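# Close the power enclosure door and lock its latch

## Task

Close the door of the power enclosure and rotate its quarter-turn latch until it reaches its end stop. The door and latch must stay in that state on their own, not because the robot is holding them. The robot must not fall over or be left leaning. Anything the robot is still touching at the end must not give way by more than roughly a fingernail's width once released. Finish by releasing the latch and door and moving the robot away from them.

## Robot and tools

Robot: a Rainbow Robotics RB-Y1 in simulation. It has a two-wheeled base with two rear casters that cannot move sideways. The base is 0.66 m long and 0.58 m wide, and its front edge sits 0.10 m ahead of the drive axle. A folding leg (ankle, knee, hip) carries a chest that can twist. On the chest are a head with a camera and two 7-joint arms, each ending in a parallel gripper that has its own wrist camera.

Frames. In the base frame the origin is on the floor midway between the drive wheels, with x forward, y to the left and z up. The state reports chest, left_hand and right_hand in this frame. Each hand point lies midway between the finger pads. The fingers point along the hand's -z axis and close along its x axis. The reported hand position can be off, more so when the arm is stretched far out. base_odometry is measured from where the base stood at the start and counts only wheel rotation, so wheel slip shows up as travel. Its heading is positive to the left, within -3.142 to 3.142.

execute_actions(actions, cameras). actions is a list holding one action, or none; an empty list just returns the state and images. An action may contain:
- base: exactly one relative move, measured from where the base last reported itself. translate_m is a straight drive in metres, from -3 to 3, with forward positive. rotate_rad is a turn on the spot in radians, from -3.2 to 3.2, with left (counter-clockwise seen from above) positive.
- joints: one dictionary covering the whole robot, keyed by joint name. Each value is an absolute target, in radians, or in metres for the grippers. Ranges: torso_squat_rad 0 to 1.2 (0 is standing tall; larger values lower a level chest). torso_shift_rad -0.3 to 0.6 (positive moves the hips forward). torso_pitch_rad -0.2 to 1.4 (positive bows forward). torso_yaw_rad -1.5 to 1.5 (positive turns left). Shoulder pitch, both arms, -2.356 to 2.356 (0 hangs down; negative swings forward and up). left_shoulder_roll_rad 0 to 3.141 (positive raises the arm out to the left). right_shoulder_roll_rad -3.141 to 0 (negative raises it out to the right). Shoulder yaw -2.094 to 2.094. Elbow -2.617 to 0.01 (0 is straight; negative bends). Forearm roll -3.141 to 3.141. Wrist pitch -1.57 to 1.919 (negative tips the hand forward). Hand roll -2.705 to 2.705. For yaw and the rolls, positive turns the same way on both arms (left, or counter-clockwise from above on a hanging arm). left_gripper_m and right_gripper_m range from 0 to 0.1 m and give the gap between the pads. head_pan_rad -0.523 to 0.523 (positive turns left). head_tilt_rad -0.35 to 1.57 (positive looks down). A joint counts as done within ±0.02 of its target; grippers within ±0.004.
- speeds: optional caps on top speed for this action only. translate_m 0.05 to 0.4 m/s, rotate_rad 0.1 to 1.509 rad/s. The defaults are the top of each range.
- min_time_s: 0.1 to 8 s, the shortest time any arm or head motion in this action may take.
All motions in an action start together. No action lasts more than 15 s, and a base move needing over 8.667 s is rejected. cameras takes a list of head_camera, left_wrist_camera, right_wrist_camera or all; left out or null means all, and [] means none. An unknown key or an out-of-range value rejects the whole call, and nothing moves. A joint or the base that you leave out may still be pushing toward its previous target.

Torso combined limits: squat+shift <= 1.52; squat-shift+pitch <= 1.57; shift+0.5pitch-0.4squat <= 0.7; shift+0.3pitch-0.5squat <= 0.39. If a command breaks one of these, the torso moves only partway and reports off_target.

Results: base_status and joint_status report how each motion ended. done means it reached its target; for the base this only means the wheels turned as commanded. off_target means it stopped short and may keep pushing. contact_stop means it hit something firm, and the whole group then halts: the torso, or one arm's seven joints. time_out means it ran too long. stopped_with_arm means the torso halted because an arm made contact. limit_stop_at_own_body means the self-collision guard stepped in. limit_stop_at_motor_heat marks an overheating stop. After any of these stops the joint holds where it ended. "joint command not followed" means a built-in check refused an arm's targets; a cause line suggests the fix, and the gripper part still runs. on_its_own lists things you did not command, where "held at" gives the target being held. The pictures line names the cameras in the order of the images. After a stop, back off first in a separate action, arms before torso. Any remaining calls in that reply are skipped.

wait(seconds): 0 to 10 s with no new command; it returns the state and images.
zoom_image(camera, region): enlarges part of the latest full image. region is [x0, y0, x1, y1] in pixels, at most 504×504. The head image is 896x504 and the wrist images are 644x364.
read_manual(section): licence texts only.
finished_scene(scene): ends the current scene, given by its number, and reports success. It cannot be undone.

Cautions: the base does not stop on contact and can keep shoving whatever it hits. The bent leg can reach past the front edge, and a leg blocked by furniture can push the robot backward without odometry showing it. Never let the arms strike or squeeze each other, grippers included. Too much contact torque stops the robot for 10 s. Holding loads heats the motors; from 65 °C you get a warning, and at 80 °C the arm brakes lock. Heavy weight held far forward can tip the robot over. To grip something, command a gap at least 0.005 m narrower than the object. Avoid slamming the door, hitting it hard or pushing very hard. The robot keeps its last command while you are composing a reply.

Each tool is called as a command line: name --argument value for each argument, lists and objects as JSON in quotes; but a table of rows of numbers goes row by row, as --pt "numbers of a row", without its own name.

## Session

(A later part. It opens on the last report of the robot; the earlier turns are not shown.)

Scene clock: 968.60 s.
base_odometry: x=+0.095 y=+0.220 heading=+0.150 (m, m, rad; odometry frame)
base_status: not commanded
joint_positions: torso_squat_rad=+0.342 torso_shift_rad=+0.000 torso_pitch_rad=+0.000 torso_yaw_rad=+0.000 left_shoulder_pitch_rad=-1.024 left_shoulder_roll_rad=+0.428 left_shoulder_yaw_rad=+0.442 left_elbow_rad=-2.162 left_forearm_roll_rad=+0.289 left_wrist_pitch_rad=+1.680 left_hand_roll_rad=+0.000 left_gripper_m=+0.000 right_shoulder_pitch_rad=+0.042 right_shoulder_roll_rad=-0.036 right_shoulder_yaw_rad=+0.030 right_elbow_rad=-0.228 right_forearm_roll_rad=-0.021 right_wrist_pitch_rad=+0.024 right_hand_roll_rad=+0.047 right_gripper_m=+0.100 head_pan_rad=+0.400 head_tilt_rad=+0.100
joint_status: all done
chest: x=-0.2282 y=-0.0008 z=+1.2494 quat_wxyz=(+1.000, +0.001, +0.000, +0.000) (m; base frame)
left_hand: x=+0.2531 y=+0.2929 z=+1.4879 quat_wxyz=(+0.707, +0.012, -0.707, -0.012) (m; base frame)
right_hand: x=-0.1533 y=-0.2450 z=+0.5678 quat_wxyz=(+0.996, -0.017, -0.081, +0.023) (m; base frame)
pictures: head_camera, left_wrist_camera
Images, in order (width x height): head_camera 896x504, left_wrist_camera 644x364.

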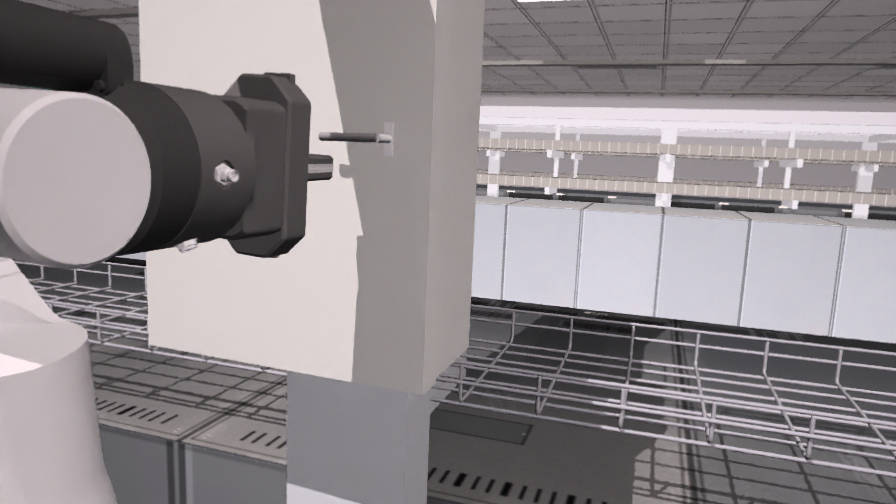

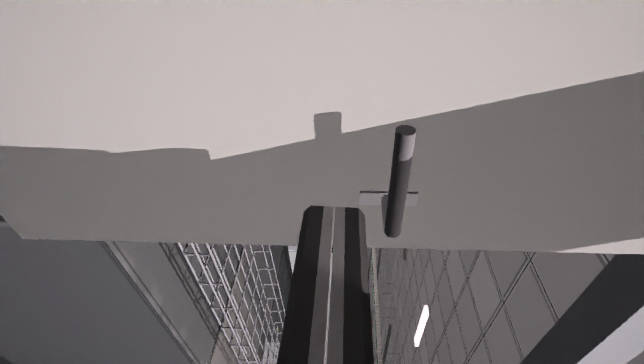

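execute_actions --actions '[{"base":{"translate_m":0.052},"speeds":{"translate_m":0.06}}]' --cameras '["head_camera","left_wrist_camera"]'

execute_actions --actions '[{"joints":{"left_shoulder_pitch_rad":-1.126,"left_shoulder_roll_rad":0.475,"left_shoulder_yaw_rad":0.431,"left_elbow_rad":-2.087,"left_forearm_roll_rad":0.29,"left_wrist_pitch_rad":1.714},"min_time_s":2}]' --cameras '["head_camera","left_wrist_camera"]'

Scene clock: 982.07 s.
base_odometry: x=+0.147 y=+0.228 heading=+0.151 (m, m, rad; odometry frame)
base_status: done
joint_positions: torso_squat_rad=+0.342 torso_shift_rad=+0.000 torso_pitch_rad=+0.001 torso_yaw_rad=+0.000 left_shoulder_pitch_rad=-1.024 left_shoulder_roll_rad=+0.428 left_shoulder_yaw_rad=+0.442 left_elbow_rad=-2.162 left_forearm_roll_rad=+0.289 left_wrist_pitch_rad=+1.680 left_hand_roll_rad=+0.000 left_gripper_m=+0.000 right_shoulder_pitch_rad=+0.042 right_shoulder_roll_rad=-0.036 right_shoulder_yaw_rad=+0.030 right_elbow_rad=-0.228 right_forearm_roll_rad=-0.021 right_wrist_pitch_rad=+0.024 right_hand_roll_rad=+0.047 right_gripper_m=+0.100 head_pan_rad=+0.400 head_tilt_rad=+0.100
joint_status: not commanded
chest: x=-0.2281 y=-0.0008 z=+1.2494 quat_wxyz=(+1.000, +0.001, +0.000, +0.000) (m; base frame)
left_hand: x=+0.2532 y=+0.2929 z=+1.4878 quat_wxyz=(+0.707, +0.012, -0.707, -0.012) (m; base frame)
right_hand: x=-0.1533 y=-0.2450 z=+0.5678 quat_wxyz=(+0.996, -0.017, -0.081, +0.023) (m; base frame)
pictures: head_camera, left_wrist_camera
Images, in order (width x height): head_camera 896x504, left_wrist_camera 644x364.

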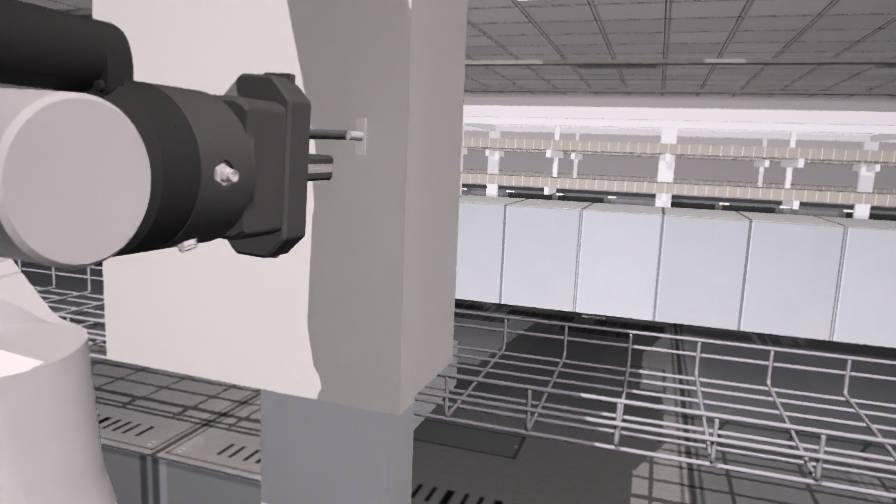

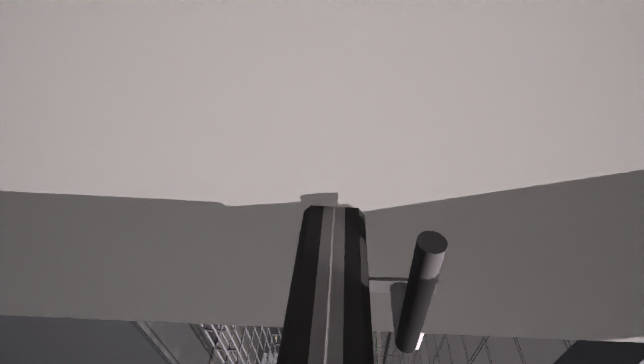

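Scene clock: 983.83 s.
base_odometry: x=+0.147 y=+0.228 heading=+0.151 (m, m, rad; odometry frame)
base_status: not commanded
joint_positions: torso_squat_rad=+0.342 torso_shift_rad=+0.000 torso_pitch_rad=+0.001 torso_yaw_rad=+0.000 left_shoulder_pitch_rad=-1.085 left_shoulder_roll_rad=+0.452 left_shoulder_yaw_rad=+0.433 left_elbow_rad=-2.105 left_forearm_roll_rad=+0.290 left_wrist_pitch_rad=+1.710 left_hand_roll_rad=+0.000 left_gripper_m=+0.000 right_shoulder_pitch_rad=+0.042 right_shoulder_roll_rad=-0.036 right_shoulder_yaw_rad=+0.030 right_elbow_rad=-0.228 right_forearm_roll_rad=-0.021 right_wrist_pitch_rad=+0.024 right_hand_roll_rad=+0.047 right_gripper_m=+0.100 head_pan_rad=+0.400 head_tilt_rad=+0.100
joint_status: left_shoulder_pitch_rad contact_stop (moved -0.061 of -0.102); left_shoulder_roll_rad contact_stop_at_left_shoulder_pitch_rad (moved +0.024 of +0.047); the others done
on_its_own: left_shoulder_pitch_rad is held at -1.087, not at your -1.126, since a contact_stop; left_shoulder_roll_rad is held at +0.453, not at your +0.475, since a contact_stop
chest: x=-0.2279 y=-0.0007 z=+1.2494 quat_wxyz=(+1.000, +0.000, +0.000, +0.000) (m; base frame)
left_hand: x=+0.2573 y=+0.2914 z=+1.4999 quat_wxyz=(+0.715, +0.011, -0.699, -0.015) (m; base frame)
right_hand: x=-0.1534 y=-0.2451 z=+0.5678 quat_wxyz=(+0.996, -0.017, -0.081, +0.023) (m; base frame)
pictures: head_camera, left_wrist_camera
Images, in order (width x height): head_camera 896x504, left_wrist_camera 644x364.

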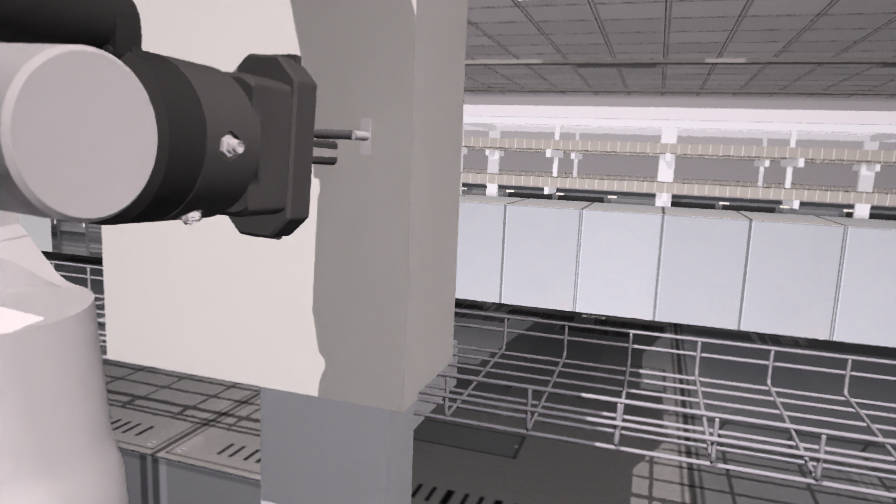

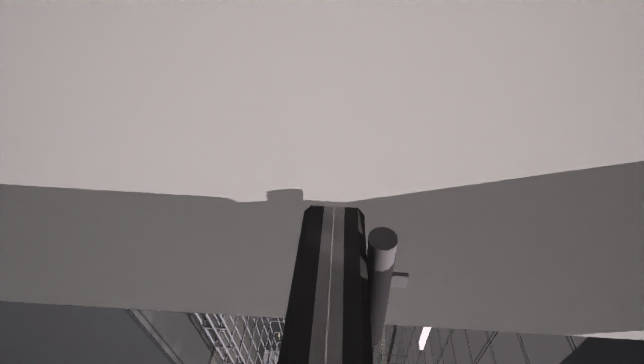

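zoom_image --camera "head_camera" --region '[300, 60, 500, 430]'

Region (300, 60, 500, 430) of head_camera's 896x504 image, scaled by 1.362, with more detail than that image has; it fills the left 272 columns of this view, and the rest is white.

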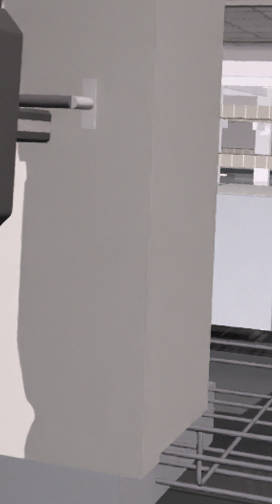

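execute_actions --actions '[{"base":{"translate_m":-0.012},"speeds":{"translate_m":0.05},"joints":{"left_shoulder_pitch_rad":-1.024,"left_shoulder_roll_rad":0.428,"left_shoulder_yaw_rad":0.442,"left_elbow_rad":-2.162,"left_forearm_roll_rad":0.289,"left_wrist_pitch_rad":1.68,"left_hand_roll_rad":0},"min_time_s":1}]' --cameras '[]'

execute_actions --actions '[{"joints":{"torso_yaw_rad":0.056,"head_pan_rad":0.35}}]' --cameras '[]'

execute_actions --actions '[{"base":{"translate_m":0.028},"speeds":{"translate_m":0.05}}]' --cameras '["head_camera","left_wrist_camera"]'

Scene clock: 1030.60 s.
base_odometry: x=+0.135 y=+0.226 heading=+0.151 (m, m, rad; odometry frame)
base_status: done
joint_positions: torso_squat_rad=+0.342 torso_shift_rad=+0.000 torso_pitch_rad=+0.001 torso_yaw_rad=+0.000 left_shoulder_pitch_rad=-1.024 left_shoulder_roll_rad=+0.428 left_shoulder_yaw_rad=+0.442 left_elbow_rad=-2.162 left_forearm_roll_rad=+0.289 left_wrist_pitch_rad=+1.680 left_hand_roll_rad=+0.000 left_gripper_m=+0.000 right_shoulder_pitch_rad=+0.042 right_shoulder_roll_rad=-0.036 right_shoulder_yaw_rad=+0.030 right_elbow_rad=-0.228 right_forearm_roll_rad=-0.021 right_wrist_pitch_rad=+0.024 right_hand_roll_rad=+0.047 right_gripper_m=+0.100 head_pan_rad=+0.400 head_tilt_rad=+0.100
joint_status: all done
chest: x=-0.2281 y=-0.0007 z=+1.2494 quat_wxyz=(+1.000, +0.000, +0.000, +0.000) (m; base frame)
left_hand: x=+0.2531 y=+0.2931 z=+1.4878 quat_wxyz=(+0.707, +0.012, -0.707, -0.012) (m; base frame)
right_hand: x=-0.1533 y=-0.2450 z=+0.5678 quat_wxyz=(+0.996, -0.017, -0.081, +0.023) (m; base frame)
pictures: none
No camera images: the call's "cameras" was empty. Leave "cameras" out to get every camera's image.

Scene clock: 1031.33 s.
base_odometry: x=+0.135 y=+0.226 heading=+0.151 (m, m, rad; odometry frame)
base_status: not commanded
joint_positions: torso_squat_rad=+0.342 torso_shift_rad=+0.000 torso_pitch_rad=+0.001 torso_yaw_rad=+0.056 left_shoulder_pitch_rad=-1.024 left_shoulder_roll_rad=+0.428 left_shoulder_yaw_rad=+0.442 left_elbow_rad=-2.162 left_forearm_roll_rad=+0.289 left_wrist_pitch_rad=+1.680 left_hand_roll_rad=+0.000 left_gripper_m=+0.000 right_shoulder_pitch_rad=+0.042 right_shoulder_roll_rad=-0.036 right_shoulder_yaw_rad=+0.030 right_elbow_rad=-0.228 right_forearm_roll_rad=-0.021 right_wrist_pitch_rad=+0.024 right_hand_roll_rad=+0.047 right_gripper_m=+0.100 head_pan_rad=+0.350 head_tilt_rad=+0.100
joint_status: all done
chest: x=-0.2281 y=-0.0007 z=+1.2494 quat_wxyz=(+1.000, +0.000, +0.000, +0.028) (m; base frame)
left_hand: x=+0.2359 y=+0.3196 z=+1.4878 quat_wxyz=(+0.708, +0.031, -0.706, +0.008) (m; base frame)
right_hand: x=-0.1397 y=-0.2404 z=+0.5678 quat_wxyz=(+0.995, -0.015, -0.082, +0.051) (m; base frame)
pictures: none
No camera images: the call's "cameras" was empty. Leave "cameras" out to get every camera's image.

Scene clock: 1032.60 s.
base_odometry: x=+0.163 y=+0.230 heading=+0.151 (m, m, rad; odometry frame)
base_status: done
joint_positions: torso_squat_rad=+0.342 torso_shift_rad=+0.000 torso_pitch_rad=+0.001 torso_yaw_rad=+0.056 left_shoulder_pitch_rad=-1.024 left_shoulder_roll_rad=+0.428 left_shoulder_yaw_rad=+0.442 left_elbow_rad=-2.162 left_forearm_roll_rad=+0.289 left_wrist_pitch_rad=+1.680 left_hand_roll_rad=+0.000 left_gripper_m=+0.000 right_shoulder_pitch_rad=+0.042 right_shoulder_roll_rad=-0.036 right_shoulder_yaw_rad=+0.030 right_elbow_rad=-0.228 right_forearm_roll_rad=-0.021 right_wrist_pitch_rad=+0.024 right_hand_roll_rad=+0.047 right_gripper_m=+0.100 head_pan_rad=+0.350 head_tilt_rad=+0.100
joint_status: not commanded
chest: x=-0.2281 y=-0.0007 z=+1.2494 quat_wxyz=(+1.000, +0.000, +0.000, +0.028) (m; base frame)
left_hand: x=+0.2359 y=+0.3196 z=+1.4877 quat_wxyz=(+0.708, +0.031, -0.706, +0.008) (m; base frame)
right_hand: x=-0.1397 y=-0.2404 z=+0.5678 quat_wxyz=(+0.995, -0.015, -0.082, +0.051) (m; base frame)
pictures: head_camera, left_wrist_camera
Images, in order (width x height): head_camera 896x504, left_wrist_camera 644x364.

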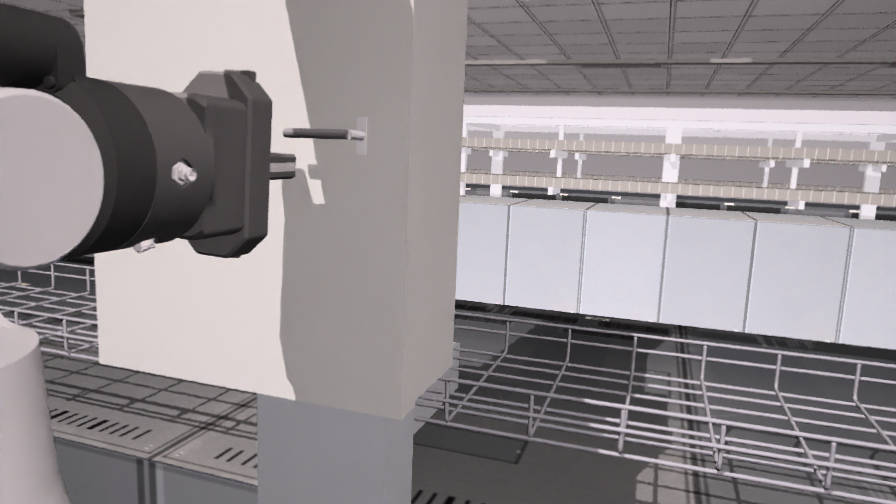

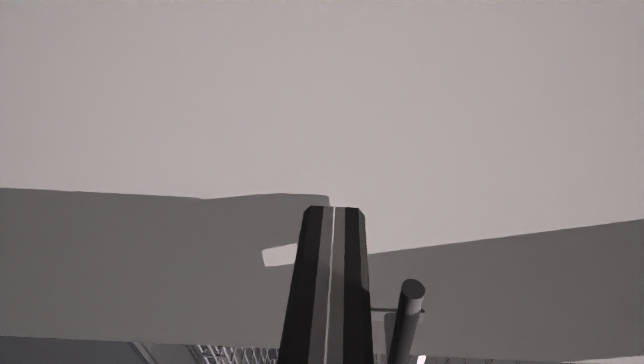

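execute_actions --actions '[{"joints":{"torso_squat_rad":0.26}}]' --cameras '["head_camera","left_wrist_camera"]'

Scene clock: 1039.67 s.
base_odometry: x=+0.163 y=+0.230 heading=+0.151 (m, m, rad; odometry frame)
base_status: not commanded
joint_positions: torso_squat_rad=+0.260 torso_shift_rad=+0.000 torso_pitch_rad=+0.001 torso_yaw_rad=+0.056 left_shoulder_pitch_rad=-1.022 left_shoulder_roll_rad=+0.428 left_shoulder_yaw_rad=+0.442 left_elbow_rad=-2.161 left_forearm_roll_rad=+0.289 left_wrist_pitch_rad=+1.681 left_hand_roll_rad=+0.000 left_gripper_m=-0.001 right_shoulder_pitch_rad=+0.042 right_shoulder_roll_rad=-0.036 right_shoulder_yaw_rad=+0.030 right_elbow_rad=-0.228 right_forearm_roll_rad=-0.021 right_wrist_pitch_rad=+0.024 right_hand_roll_rad=+0.047 right_gripper_m=+0.100 head_pan_rad=+0.350 head_tilt_rad=+0.100
joint_status: all done
chest: x=-0.2279 y=-0.0005 z=+1.2664 quat_wxyz=(+1.000, +0.000, +0.000, +0.028) (m; base frame)
left_hand: x=+0.2366 y=+0.3205 z=+1.5032 quat_wxyz=(+0.709, +0.031, -0.705, +0.009) (m; base frame)
right_hand: x=-0.1397 y=-0.2405 z=+0.5849 quat_wxyz=(+0.995, -0.015, -0.082, +0.051) (m; base frame)
pictures: head_camera, left_wrist_camera
Images, in order (width x height): head_camera 896x504, left_wrist_camera 644x364.

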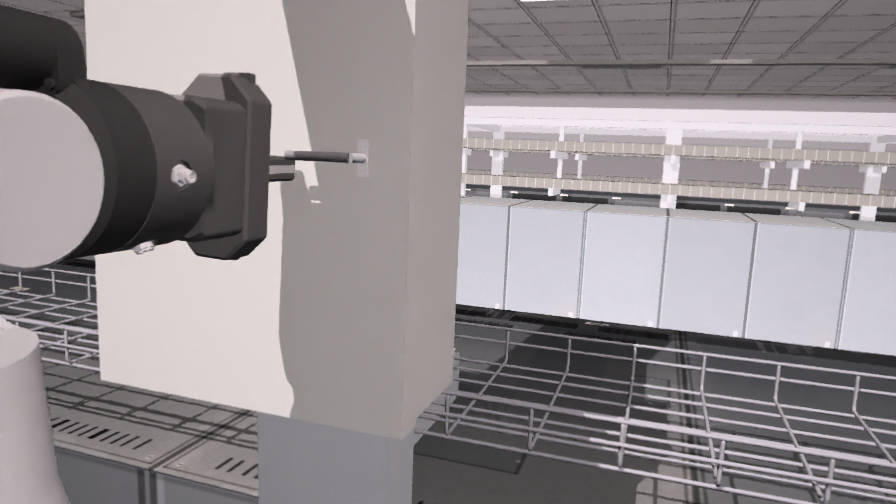

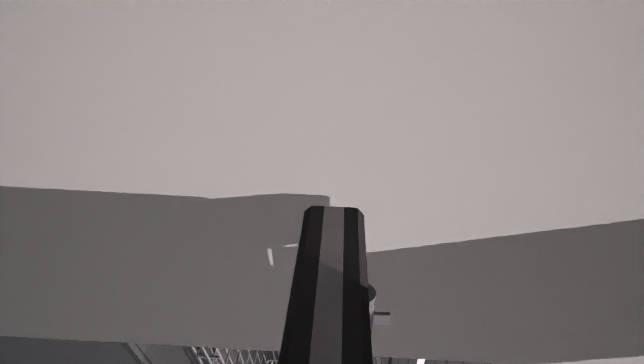

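execute_actions --actions '[{"joints":{"torso_squat_rad":0.22}}]' --cameras '["head_camera","left_wrist_camera"]'

Scene clock: 1044.50 s.
base_odometry: x=+0.163 y=+0.230 heading=+0.151 (m, m, rad; odometry frame)
base_status: not commanded
joint_positions: torso_squat_rad=+0.220 torso_shift_rad=+0.000 torso_pitch_rad=+0.001 torso_yaw_rad=+0.056 left_shoulder_pitch_rad=-1.023 left_shoulder_roll_rad=+0.428 left_shoulder_yaw_rad=+0.443 left_elbow_rad=-2.162 left_forearm_roll_rad=+0.288 left_wrist_pitch_rad=+1.680 left_hand_roll_rad=+0.000 left_gripper_m=+0.000 right_shoulder_pitch_rad=+0.042 right_shoulder_roll_rad=-0.036 right_shoulder_yaw_rad=+0.030 right_elbow_rad=-0.228 right_forearm_roll_rad=-0.021 right_wrist_pitch_rad=+0.024 right_hand_roll_rad=+0.047 right_gripper_m=+0.100 head_pan_rad=+0.350 head_tilt_rad=+0.100
joint_status: all done
chest: x=-0.2281 y=-0.0005 z=+1.2731 quat_wxyz=(+1.000, +0.000, +0.000, +0.028) (m; base frame)
left_hand: x=+0.2360 y=+0.3208 z=+1.5108 quat_wxyz=(+0.708, +0.032, -0.705, +0.009) (m; base frame)
right_hand: x=-0.1397 y=-0.2405 z=+0.5916 quat_wxyz=(+0.995, -0.015, -0.082, +0.051) (m; base frame)
pictures: head_camera, left_wrist_camera
Images, in order (width x height): head_camera 896x504, left_wrist_camera 644x364.

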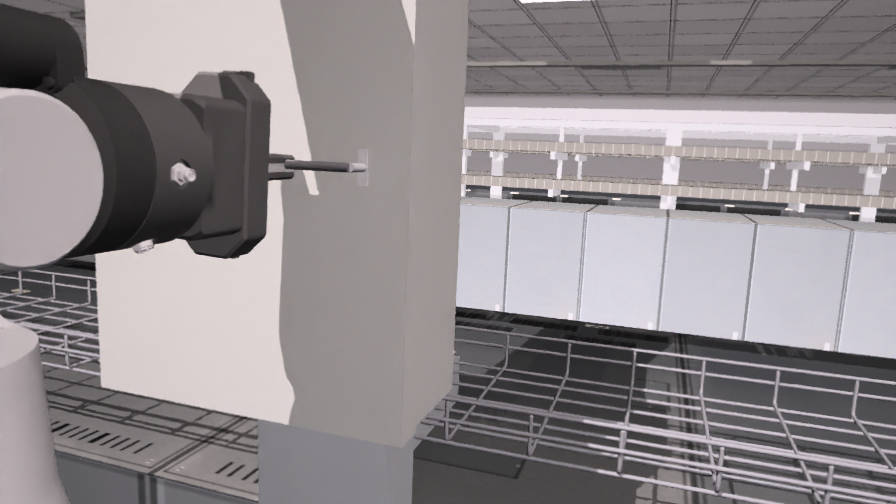

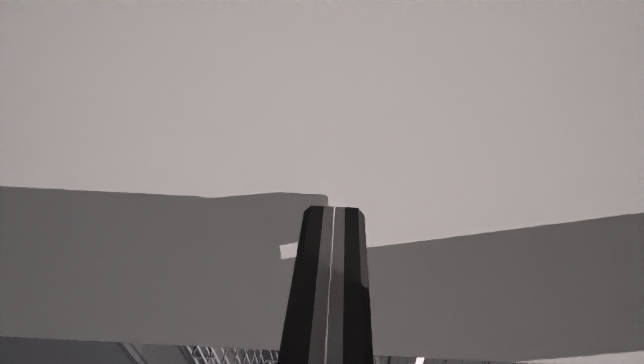

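execute_actions --actions '[{"joints":{"torso_squat_rad":0.342}}]' --cameras '[]'

execute_actions --actions '[{"base":{"translate_m":-0.008},"speeds":{"translate_m":0.05},"joints":{"torso_yaw_rad":0.03}}]' --cameras '[]'

execute_actions --actions '[{"joints":{"torso_squat_rad":0.24}}]' --cameras '["head_camera","left_wrist_camera"]'

Scene clock: 1052.90 s.
base_odometry: x=+0.163 y=+0.230 heading=+0.151 (m, m, rad; odometry frame)
base_status: not commanded
joint_positions: torso_squat_rad=+0.342 torso_shift_rad=+0.000 torso_pitch_rad=+0.000 torso_yaw_rad=+0.056 left_shoulder_pitch_rad=-1.024 left_shoulder_roll_rad=+0.428 left_shoulder_yaw_rad=+0.442 left_elbow_rad=-2.162 left_forearm_roll_rad=+0.289 left_wrist_pitch_rad=+1.680 left_hand_roll_rad=+0.000 left_gripper_m=+0.000 right_shoulder_pitch_rad=+0.042 right_shoulder_roll_rad=-0.036 right_shoulder_yaw_rad=+0.030 right_elbow_rad=-0.228 right_forearm_roll_rad=-0.021 right_wrist_pitch_rad=+0.024 right_hand_roll_rad=+0.047 right_gripper_m=+0.100 head_pan_rad=+0.350 head_tilt_rad=+0.100
joint_status: all done
chest: x=-0.2282 y=-0.0007 z=+1.2494 quat_wxyz=(+1.000, +0.000, +0.000, +0.028) (m; base frame)
left_hand: x=+0.2358 y=+0.3199 z=+1.4878 quat_wxyz=(+0.707, +0.031, -0.706, +0.008) (m; base frame)
right_hand: x=-0.1396 y=-0.2404 z=+0.5678 quat_wxyz=(+0.995, -0.015, -0.082, +0.051) (m; base frame)
pictures: none
No camera images: the call's "cameras" was empty. Leave "cameras" out to get every camera's image.

Scene clock: 1053.87 s.
base_odometry: x=+0.155 y=+0.229 heading=+0.151 (m, m, rad; odometry frame)
base_status: done
joint_positions: torso_squat_rad=+0.342 torso_shift_rad=+0.000 torso_pitch_rad=+0.001 torso_yaw_rad=+0.030 left_shoulder_pitch_rad=-1.024 left_shoulder_roll_rad=+0.428 left_shoulder_yaw_rad=+0.442 left_elbow_rad=-2.162 left_forearm_roll_rad=+0.289 left_wrist_pitch_rad=+1.680 left_hand_roll_rad=+0.000 left_gripper_m=+0.000 right_shoulder_pitch_rad=+0.042 right_shoulder_roll_rad=-0.036 right_shoulder_yaw_rad=+0.030 right_elbow_rad=-0.228 right_forearm_roll_rad=-0.021 right_wrist_pitch_rad=+0.024 right_hand_roll_rad=+0.047 right_gripper_m=+0.100 head_pan_rad=+0.350 head_tilt_rad=+0.100
joint_status: all done
chest: x=-0.2281 y=-0.0007 z=+1.2494 quat_wxyz=(+1.000, +0.001, +0.000, +0.015) (m; base frame)
left_hand: x=+0.2441 y=+0.3075 z=+1.4878 quat_wxyz=(+0.708, +0.022, -0.706, -0.001) (m; base frame)
right_hand: x=-0.1461 y=-0.2427 z=+0.5678 quat_wxyz=(+0.996, -0.016, -0.082, +0.038) (m; base frame)
pictures: none
No camera images: the call's "cameras" was empty. Leave "cameras" out to get every camera's image.

Scene clock: 1054.97 s.
base_odometry: x=+0.155 y=+0.229 heading=+0.151 (m, m, rad; odometry frame)
base_status: not commanded
joint_positions: torso_squat_rad=+0.240 torso_shift_rad=+0.000 torso_pitch_rad=+0.002 torso_yaw_rad=+0.030 left_shoulder_pitch_rad=-1.018 left_shoulder_roll_rad=+0.426 left_shoulder_yaw_rad=+0.442 left_elbow_rad=-2.160 left_forearm_roll_rad=+0.289 left_wrist_pitch_rad=+1.684 left_hand_roll_rad=+0.000 left_gripper_m=-0.001 right_shoulder_pitch_rad=+0.042 right_shoulder_roll_rad=-0.036 right_shoulder_yaw_rad=+0.030 right_elbow_rad=-0.228 right_forearm_roll_rad=-0.021 right_wrist_pitch_rad=+0.024 right_hand_roll_rad=+0.047 right_gripper_m=+0.100 head_pan_rad=+0.350 head_tilt_rad=+0.100
joint_status: all done
chest: x=-0.2275 y=-0.0004 z=+1.2699 quat_wxyz=(+1.000, +0.000, +0.001, +0.015) (m; base frame)
left_hand: x=+0.2465 y=+0.3084 z=+1.5028 quat_wxyz=(+0.712, +0.022, -0.701, +0.000) (m; base frame)
right_hand: x=-0.1463 y=-0.2428 z=+0.5883 quat_wxyz=(+0.996, -0.016, -0.081, +0.038) (m; base frame)
pictures: head_camera, left_wrist_camera
Images, in order (width x height): head_camera 896x504, left_wrist_camera 644x364.

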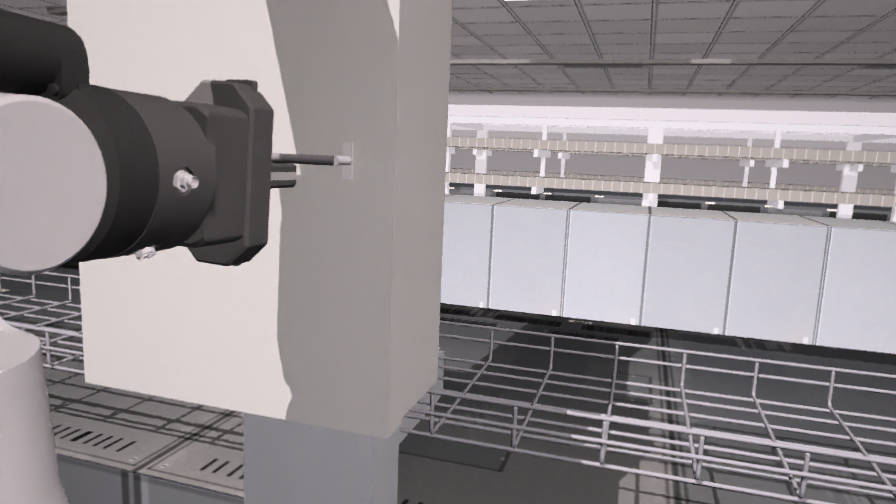

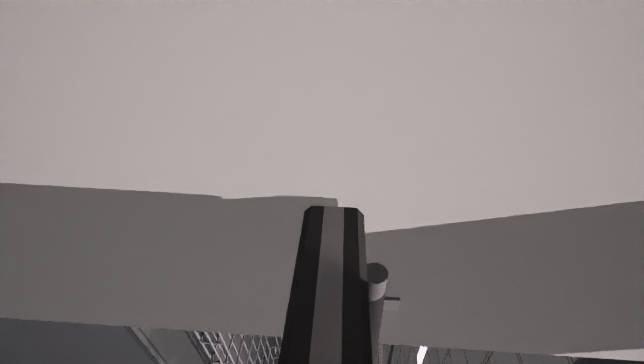

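execute_actions --actions '[{"joints":{"torso_squat_rad":0.29}}]' --cameras '[]'

execute_actions --actions '[{"base":{"translate_m":0.01},"speeds":{"translate_m":0.05}}]' --cameras '["head_camera"]'

execute_actions --actions '[{"joints":{"torso_squat_rad":0.235}}]' --cameras '["head_camera","left_wrist_camera"]'

Scene clock: 1075.50 s.
base_odometry: x=+0.155 y=+0.229 heading=+0.151 (m, m, rad; odometry frame)
base_status: not commanded
joint_positions: torso_squat_rad=+0.290 torso_shift_rad=+0.000 torso_pitch_rad=+0.000 torso_yaw_rad=+0.030 left_shoulder_pitch_rad=-1.024 left_shoulder_roll_rad=+0.428 left_shoulder_yaw_rad=+0.442 left_elbow_rad=-2.162 left_forearm_roll_rad=+0.289 left_wrist_pitch_rad=+1.680 left_hand_roll_rad=+0.000 left_gripper_m=+0.000 right_shoulder_pitch_rad=+0.042 right_shoulder_roll_rad=-0.036 right_shoulder_yaw_rad=+0.030 right_elbow_rad=-0.228 right_forearm_roll_rad=-0.021 right_wrist_pitch_rad=+0.024 right_hand_roll_rad=+0.047 right_gripper_m=+0.100 head_pan_rad=+0.350 head_tilt_rad=+0.100
joint_status: all done
chest: x=-0.2282 y=-0.0006 z=+1.2607 quat_wxyz=(+1.000, +0.000, +0.000, +0.015) (m; base frame)
left_hand: x=+0.2441 y=+0.3074 z=+1.4988 quat_wxyz=(+0.708, +0.022, -0.706, -0.001) (m; base frame)
right_hand: x=-0.1460 y=-0.2427 z=+0.5791 quat_wxyz=(+0.996, -0.016, -0.082, +0.038) (m; base frame)
pictures: none
No camera images: the call's "cameras" was empty. Leave "cameras" out to get every camera's image.

Scene clock: 1076.17 s.
base_odometry: x=+0.164 y=+0.230 heading=+0.151 (m, m, rad; odometry frame)
base_status: done
joint_positions: torso_squat_rad=+0.290 torso_shift_rad=-0.001 torso_pitch_rad=+0.000 torso_yaw_rad=+0.030 left_shoulder_pitch_rad=-1.024 left_shoulder_roll_rad=+0.428 left_shoulder_yaw_rad=+0.442 left_elbow_rad=-2.163 left_forearm_roll_rad=+0.289 left_wrist_pitch_rad=+1.681 left_hand_roll_rad=+0.000 left_gripper_m=+0.000 right_shoulder_pitch_rad=+0.042 right_shoulder_roll_rad=-0.036 right_shoulder_yaw_rad=+0.030 right_elbow_rad=-0.228 right_forearm_roll_rad=-0.021 right_wrist_pitch_rad=+0.024 right_hand_roll_rad=+0.047 right_gripper_m=+0.100 head_pan_rad=+0.350 head_tilt_rad=+0.100
joint_status: not commanded
chest: x=-0.2286 y=-0.0007 z=+1.2607 quat_wxyz=(+1.000, +0.000, +0.000, +0.015) (m; base frame)
left_hand: x=+0.2433 y=+0.3074 z=+1.4993 quat_wxyz=(+0.707, +0.022, -0.707, -0.001) (m; base frame)
right_hand: x=-0.1458 y=-0.2427 z=+0.5792 quat_wxyz=(+0.996, -0.016, -0.082, +0.038) (m; base frame)
pictures: head_camera
Images, in order (width x height): head_camera 896x504.

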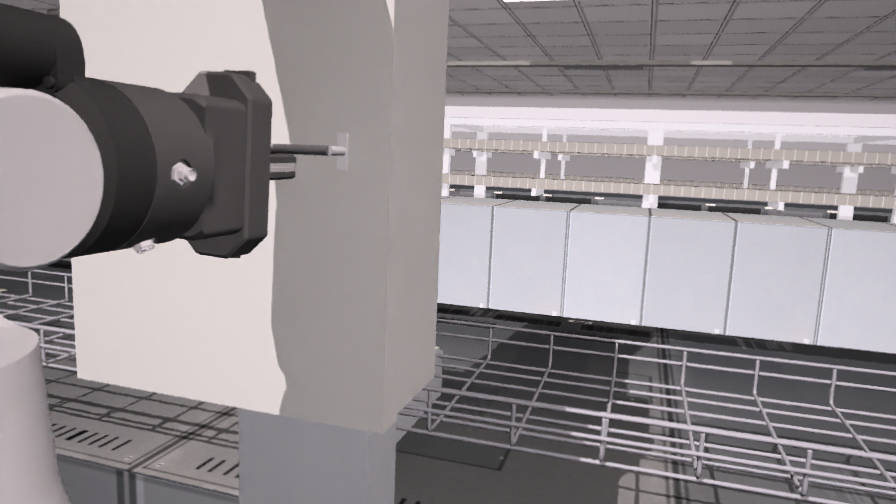

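Scene clock: 1077.00 s.
base_odometry: x=+0.164 y=+0.230 heading=+0.152 (m, m, rad; odometry frame)
base_status: not commanded
joint_positions: torso_squat_rad=+0.250 torso_shift_rad=-0.002 torso_pitch_rad=-0.001 torso_yaw_rad=+0.031 left_shoulder_pitch_rad=-1.017 left_shoulder_roll_rad=+0.425 left_shoulder_yaw_rad=+0.441 left_elbow_rad=-2.161 left_forearm_roll_rad=+0.290 left_wrist_pitch_rad=+1.685 left_hand_roll_rad=+0.000 left_gripper_m=-0.001 right_shoulder_pitch_rad=+0.042 right_shoulder_roll_rad=-0.036 right_shoulder_yaw_rad=+0.030 right_elbow_rad=-0.228 right_forearm_roll_rad=-0.021 right_wrist_pitch_rad=+0.024 right_hand_roll_rad=+0.047 right_gripper_m=+0.100 head_pan_rad=+0.350 head_tilt_rad=+0.100
joint_status: torso_squat_rad contact_stop (moved -0.040 of -0.055)
chest: x=-0.2299 y=-0.0006 z=+1.2682 quat_wxyz=(+1.000, +0.000, -0.001, +0.015) (m; base frame)
left_hand: x=+0.2430 y=+0.3077 z=+1.5025 quat_wxyz=(+0.711, +0.021, -0.702, -0.001) (m; base frame)
right_hand: x=-0.1463 y=-0.2428 z=+0.5869 quat_wxyz=(+0.996, -0.016, -0.083, +0.038) (m; base frame)
pictures: head_camera, left_wrist_camera
Images, in order (width x height): head_camera 896x504, left_wrist_camera 644x364.

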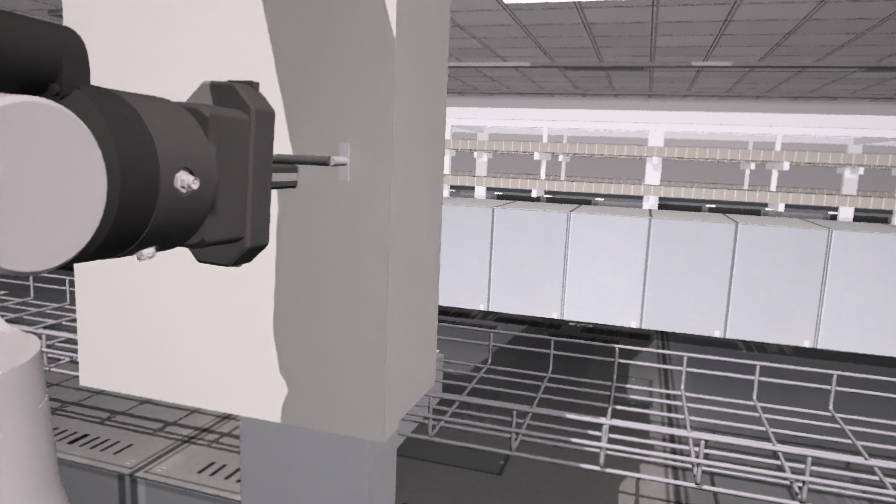

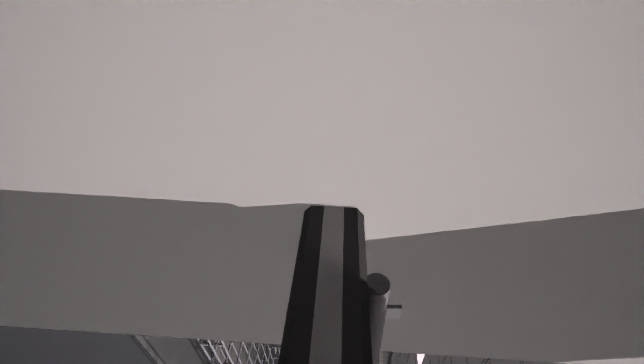

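execute_actions --actions '[{"joints":{"torso_squat_rad":0.3,"torso_yaw_rad":0.03,"torso_shift_rad":0,"torso_pitch_rad":0}}]' --cameras '[]'

execute_actions --actions '[{"base":{"translate_m":-0.05},"speeds":{"translate_m":0.1}}]' --cameras '[]'

execute_actions --actions '[{"joints":{"torso_squat_rad":0.24,"left_shoulder_pitch_rad":-1.126,"left_shoulder_roll_rad":0.475,"left_shoulder_yaw_rad":0.431,"left_elbow_rad":-2.087,"left_forearm_roll_rad":0.29,"left_wrist_pitch_rad":1.714,"left_hand_roll_rad":0}}]' --cameras '[]'

execute_actions --actions '[{"base":{"translate_m":0.052},"speeds":{"translate_m":0.06}}]' --cameras '["head_camera","left_wrist_camera"]'

Scene clock: 1093.67 s.
MOTOR HOT: a motor of the left arm reached 65 °C. Now the hottest motor of the left arm, joint 6 (wrist pitch), reports 79 °C. The temperature limit of the motors' drives, at which the controller stops that arm, is 80 °C. To cool a motor, set the load down, stop pushing, or move to a pose that needs little force.
base_odometry: x=+0.164 y=+0.230 heading=+0.151 (m, m, rad; odometry frame)
base_status: not commanded
joint_positions: torso_squat_rad=+0.300 torso_shift_rad=+0.000 torso_pitch_rad=-0.001 torso_yaw_rad=+0.030 left_shoulder_pitch_rad=-1.024 left_shoulder_roll_rad=+0.428 left_shoulder_yaw_rad=+0.442 left_elbow_rad=-2.163 left_forearm_roll_rad=+0.289 left_wrist_pitch_rad=+1.680 left_hand_roll_rad=+0.000 left_gripper_m=+0.000 right_shoulder_pitch_rad=+0.042 right_shoulder_roll_rad=-0.036 right_shoulder_yaw_rad=+0.030 right_elbow_rad=-0.228 right_forearm_roll_rad=-0.021 right_wrist_pitch_rad=+0.024 right_hand_roll_rad=+0.047 right_gripper_m=+0.100 head_pan_rad=+0.350 head_tilt_rad=+0.100
joint_status: all done
chest: x=-0.2285 y=-0.0007 z=+1.2586 quat_wxyz=(+1.000, +0.000, +0.000, +0.015) (m; base frame)
left_hand: x=+0.2431 y=+0.3074 z=+1.4979 quat_wxyz=(+0.707, +0.022, -0.707, -0.001) (m; base frame)
right_hand: x=-0.1453 y=-0.2427 z=+0.5772 quat_wxyz=(+0.996, -0.016, -0.082, +0.038) (m; base frame)
pictures: none
No camera images: the call's "cameras" was empty. Leave "cameras" out to get every camera's image.

Scene clock: 1094.73 s.
MOTOR HOT: still on. Now the hottest motor of the left arm, joint 6 (wrist pitch), reports 77 °C; a drive's own limit is 80 °C.
base_odometry: x=+0.115 y=+0.223 heading=+0.150 (m, m, rad; odometry frame)
base_status: done
joint_positions: torso_squat_rad=+0.300 torso_shift_rad=+0.000 torso_pitch_rad=+0.000 torso_yaw_rad=+0.030 left_shoulder_pitch_rad=-1.024 left_shoulder_roll_rad=+0.428 left_shoulder_yaw_rad=+0.442 left_elbow_rad=-2.162 left_forearm_roll_rad=+0.289 left_wrist_pitch_rad=+1.680 left_hand_roll_rad=+0.000 left_gripper_m=+0.000 right_shoulder_pitch_rad=+0.042 right_shoulder_roll_rad=-0.036 right_shoulder_yaw_rad=+0.030 right_elbow_rad=-0.228 right_forearm_roll_rad=-0.021 right_wrist_pitch_rad=+0.024 right_hand_roll_rad=+0.047 right_gripper_m=+0.100 head_pan_rad=+0.350 head_tilt_rad=+0.100
joint_status: not commanded
chest: x=-0.2281 y=-0.0007 z=+1.2587 quat_wxyz=(+1.000, +0.000, +0.000, +0.015) (m; base frame)
left_hand: x=+0.2438 y=+0.3074 z=+1.4974 quat_wxyz=(+0.707, +0.022, -0.707, -0.001) (m; base frame)
right_hand: x=-0.1454 y=-0.2427 z=+0.5771 quat_wxyz=(+0.996, -0.016, -0.082, +0.038) (m; base frame)
pictures: none
No camera images: the call's "cameras" was empty. Leave "cameras" out to get every camera's image.

Scene clock: 1095.73 s.
MOTOR HOT: still on. Now the hottest motor of the left arm, joint 6 (wrist pitch), reports 76 °C; a drive's own limit is 80 °C.
base_odometry: x=+0.115 y=+0.223 heading=+0.150 (m, m, rad; odometry frame)
base_status: not commanded
joint_positions: torso_squat_rad=+0.240 torso_shift_rad=+0.000 torso_pitch_rad=+0.000 torso_yaw_rad=+0.030 left_shoulder_pitch_rad=-1.126 left_shoulder_roll_rad=+0.475 left_shoulder_yaw_rad=+0.431 left_elbow_rad=-2.087 left_forearm_roll_rad=+0.290 left_wrist_pitch_rad=+1.714 left_hand_roll_rad=+0.000 left_gripper_m=+0.000 right_shoulder_pitch_rad=+0.042 right_shoulder_roll_rad=-0.036 right_shoulder_yaw_rad=+0.030 right_elbow_rad=-0.228 right_forearm_roll_rad=-0.021 right_wrist_pitch_rad=+0.024 right_hand_roll_rad=+0.047 right_gripper_m=+0.100 head_pan_rad=+0.350 head_tilt_rad=+0.100
joint_status: all done
chest: x=-0.2279 y=-0.0007 z=+1.2699 quat_wxyz=(+1.000, +0.001, +0.000, +0.015) (m; base frame)
left_hand: x=+0.2442 y=+0.3071 z=+1.5381 quat_wxyz=(+0.707, +0.026, -0.707, -0.005) (m; base frame)
right_hand: x=-0.1455 y=-0.2427 z=+0.5883 quat_wxyz=(+0.996, -0.016, -0.082, +0.038) (m; base frame)
pictures: none
No camera images: the call's "cameras" was empty. Leave "cameras" out to get every camera's image.

Scene clock: 1097.07 s.
MOTOR HOT: still on. Now the hottest motor of the left arm, joint 6 (wrist pitch), reports 74 °C; a drive's own limit is 80 °C.
base_odometry: x=+0.166 y=+0.231 heading=+0.151 (m, m, rad; odometry frame)
base_status: done
joint_positions: torso_squat_rad=+0.240 torso_shift_rad=-0.001 torso_pitch_rad=-0.001 torso_yaw_rad=+0.030 left_shoulder_pitch_rad=-1.126 left_shoulder_roll_rad=+0.475 left_shoulder_yaw_rad=+0.431 left_elbow_rad=-2.089 left_forearm_roll_rad=+0.290 left_wrist_pitch_rad=+1.715 left_hand_roll_rad=+0.000 left_gripper_m=+0.000 right_shoulder_pitch_rad=+0.042 right_shoulder_roll_rad=-0.036 right_shoulder_yaw_rad=+0.030 right_elbow_rad=-0.228 right_forearm_roll_rad=-0.021 right_wrist_pitch_rad=+0.024 right_hand_roll_rad=+0.047 right_gripper_m=+0.100 head_pan_rad=+0.350 head_tilt_rad=+0.100
joint_status: not commanded
chest: x=-0.2289 y=-0.0008 z=+1.2698 quat_wxyz=(+1.000, +0.001, -0.001, +0.015) (m; base frame)
left_hand: x=+0.2422 y=+0.3072 z=+1.5393 quat_wxyz=(+0.706, +0.026, -0.708, -0.005) (m; base frame)
right_hand: x=-0.1452 y=-0.2427 z=+0.5884 quat_wxyz=(+0.996, -0.016, -0.083, +0.038) (m; base frame)
pictures: head_camera, left_wrist_camera
Images, in order (width x height): head_camera 896x504, left_wrist_camera 644x364.

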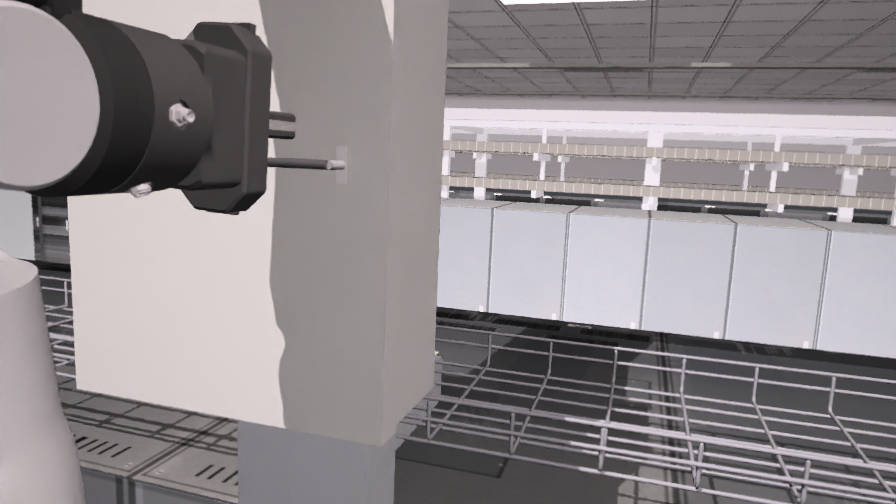

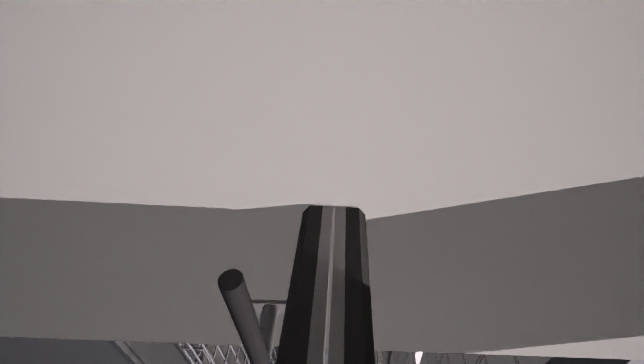

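execute_actions --actions '[{"joints":{"torso_squat_rad":0.36}}]' --cameras '["head_camera","left_wrist_camera"]'

Scene clock: 1105.47 s.
MOTOR HOT: still on. Now the hottest motor of the left arm, joint 6 (wrist pitch), reports 65 °C; a drive's own limit is 80 °C.
base_odometry: x=+0.166 y=+0.231 heading=+0.151 (m, m, rad; odometry frame)
base_status: not commanded
joint_positions: torso_squat_rad=+0.360 torso_shift_rad=-0.001 torso_pitch_rad=-0.002 torso_yaw_rad=+0.030 left_shoulder_pitch_rad=-1.132 left_shoulder_roll_rad=+0.478 left_shoulder_yaw_rad=+0.433 left_elbow_rad=-2.089 left_forearm_roll_rad=+0.289 left_wrist_pitch_rad=+1.710 left_hand_roll_rad=+0.000 left_gripper_m=+0.000 right_shoulder_pitch_rad=+0.042 right_shoulder_roll_rad=-0.036 right_shoulder_yaw_rad=+0.030 right_elbow_rad=-0.228 right_forearm_roll_rad=-0.021 right_wrist_pitch_rad=+0.024 right_hand_roll_rad=+0.047 right_gripper_m=+0.100 head_pan_rad=+0.350 head_tilt_rad=+0.100
joint_status: all done
chest: x=-0.2289 y=-0.0008 z=+1.2450 quat_wxyz=(+1.000, +0.001, -0.001, +0.015) (m; base frame)
left_hand: x=+0.2407 y=+0.3074 z=+1.5189 quat_wxyz=(+0.702, +0.027, -0.712, -0.004) (m; base frame)
right_hand: x=-0.1450 y=-0.2426 z=+0.5635 quat_wxyz=(+0.996, -0.016, -0.083, +0.038) (m; base frame)
pictures: head_camera, left_wrist_camera
Images, in order (width x height): head_camera 896x504, left_wrist_camera 644x364.

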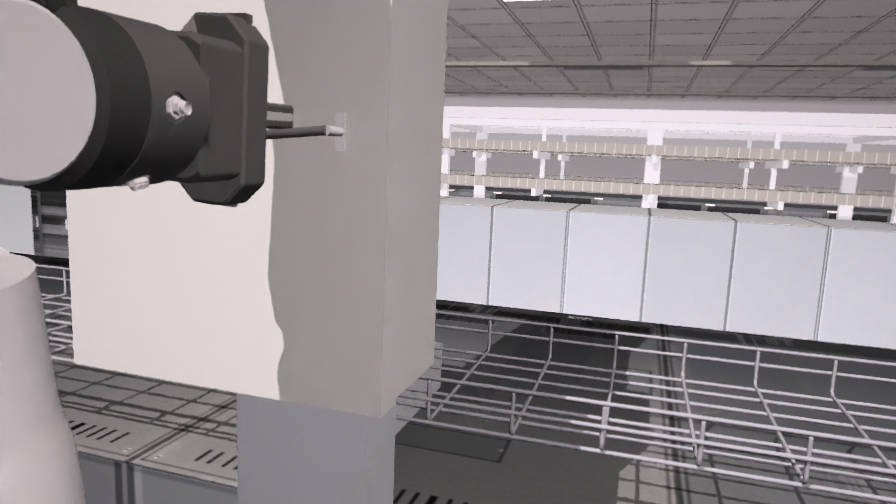

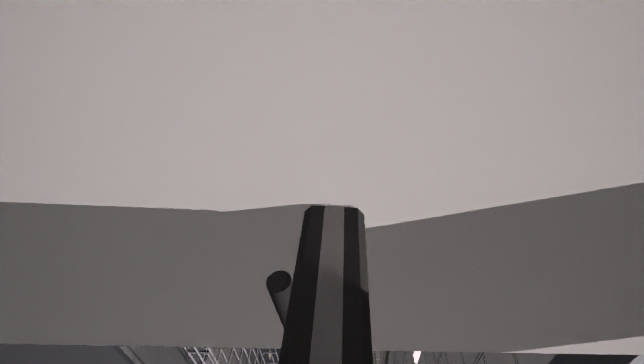

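The lever is tilting down now. Continue.

execute_actions --actions '[{"joints":{"torso_squat_rad":0.44,"torso_yaw_rad":0.015}}]' --cameras '["head_camera","left_wrist_camera"]'

Scene clock: 1109.93 s.
MOTOR HOT: still on. Now the hottest motor of the left arm, joint 6 (wrist pitch), reports 65 °C; a drive's own limit is 80 °C.
base_odometry: x=+0.166 y=+0.231 heading=+0.151 (m, m, rad; odometry frame)
base_status: not commanded
joint_positions: torso_squat_rad=+0.440 torso_shift_rad=-0.001 torso_pitch_rad=-0.003 torso_yaw_rad=+0.016 left_shoulder_pitch_rad=-1.132 left_shoulder_roll_rad=+0.479 left_shoulder_yaw_rad=+0.434 left_elbow_rad=-2.090 left_forearm_roll_rad=+0.289 left_wrist_pitch_rad=+1.710 left_hand_roll_rad=+0.000 left_gripper_m=+0.000 right_shoulder_pitch_rad=+0.042 right_shoulder_roll_rad=-0.036 right_shoulder_yaw_rad=+0.030 right_elbow_rad=-0.228 right_forearm_roll_rad=-0.021 right_wrist_pitch_rad=+0.024 right_hand_roll_rad=+0.047 right_gripper_m=+0.100 head_pan_rad=+0.350 head_tilt_rad=+0.100
joint_status: all done
chest: x=-0.2296 y=-0.0007 z=+1.2232 quat_wxyz=(+1.000, +0.001, -0.001, +0.008) (m; base frame)
left_hand: x=+0.2434 y=+0.3016 z=+1.4985 quat_wxyz=(+0.700, +0.023, -0.713, -0.009) (m; base frame)
right_hand: x=-0.1485 y=-0.2437 z=+0.5418 quat_wxyz=(+0.996, -0.016, -0.083, +0.031) (m; base frame)
pictures: head_camera, left_wrist_camera
Images, in order (width x height): head_camera 896x504, left_wrist_camera 644x364.

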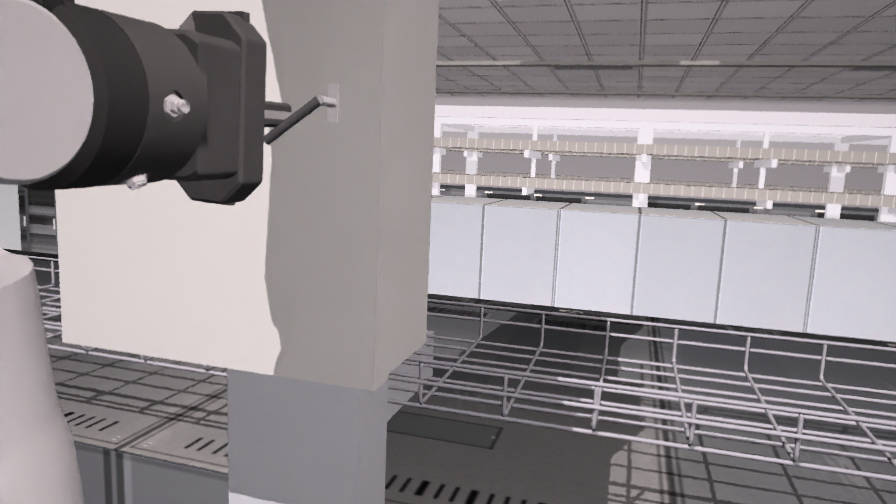

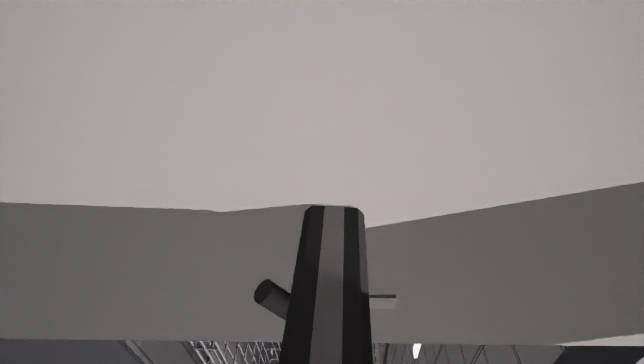

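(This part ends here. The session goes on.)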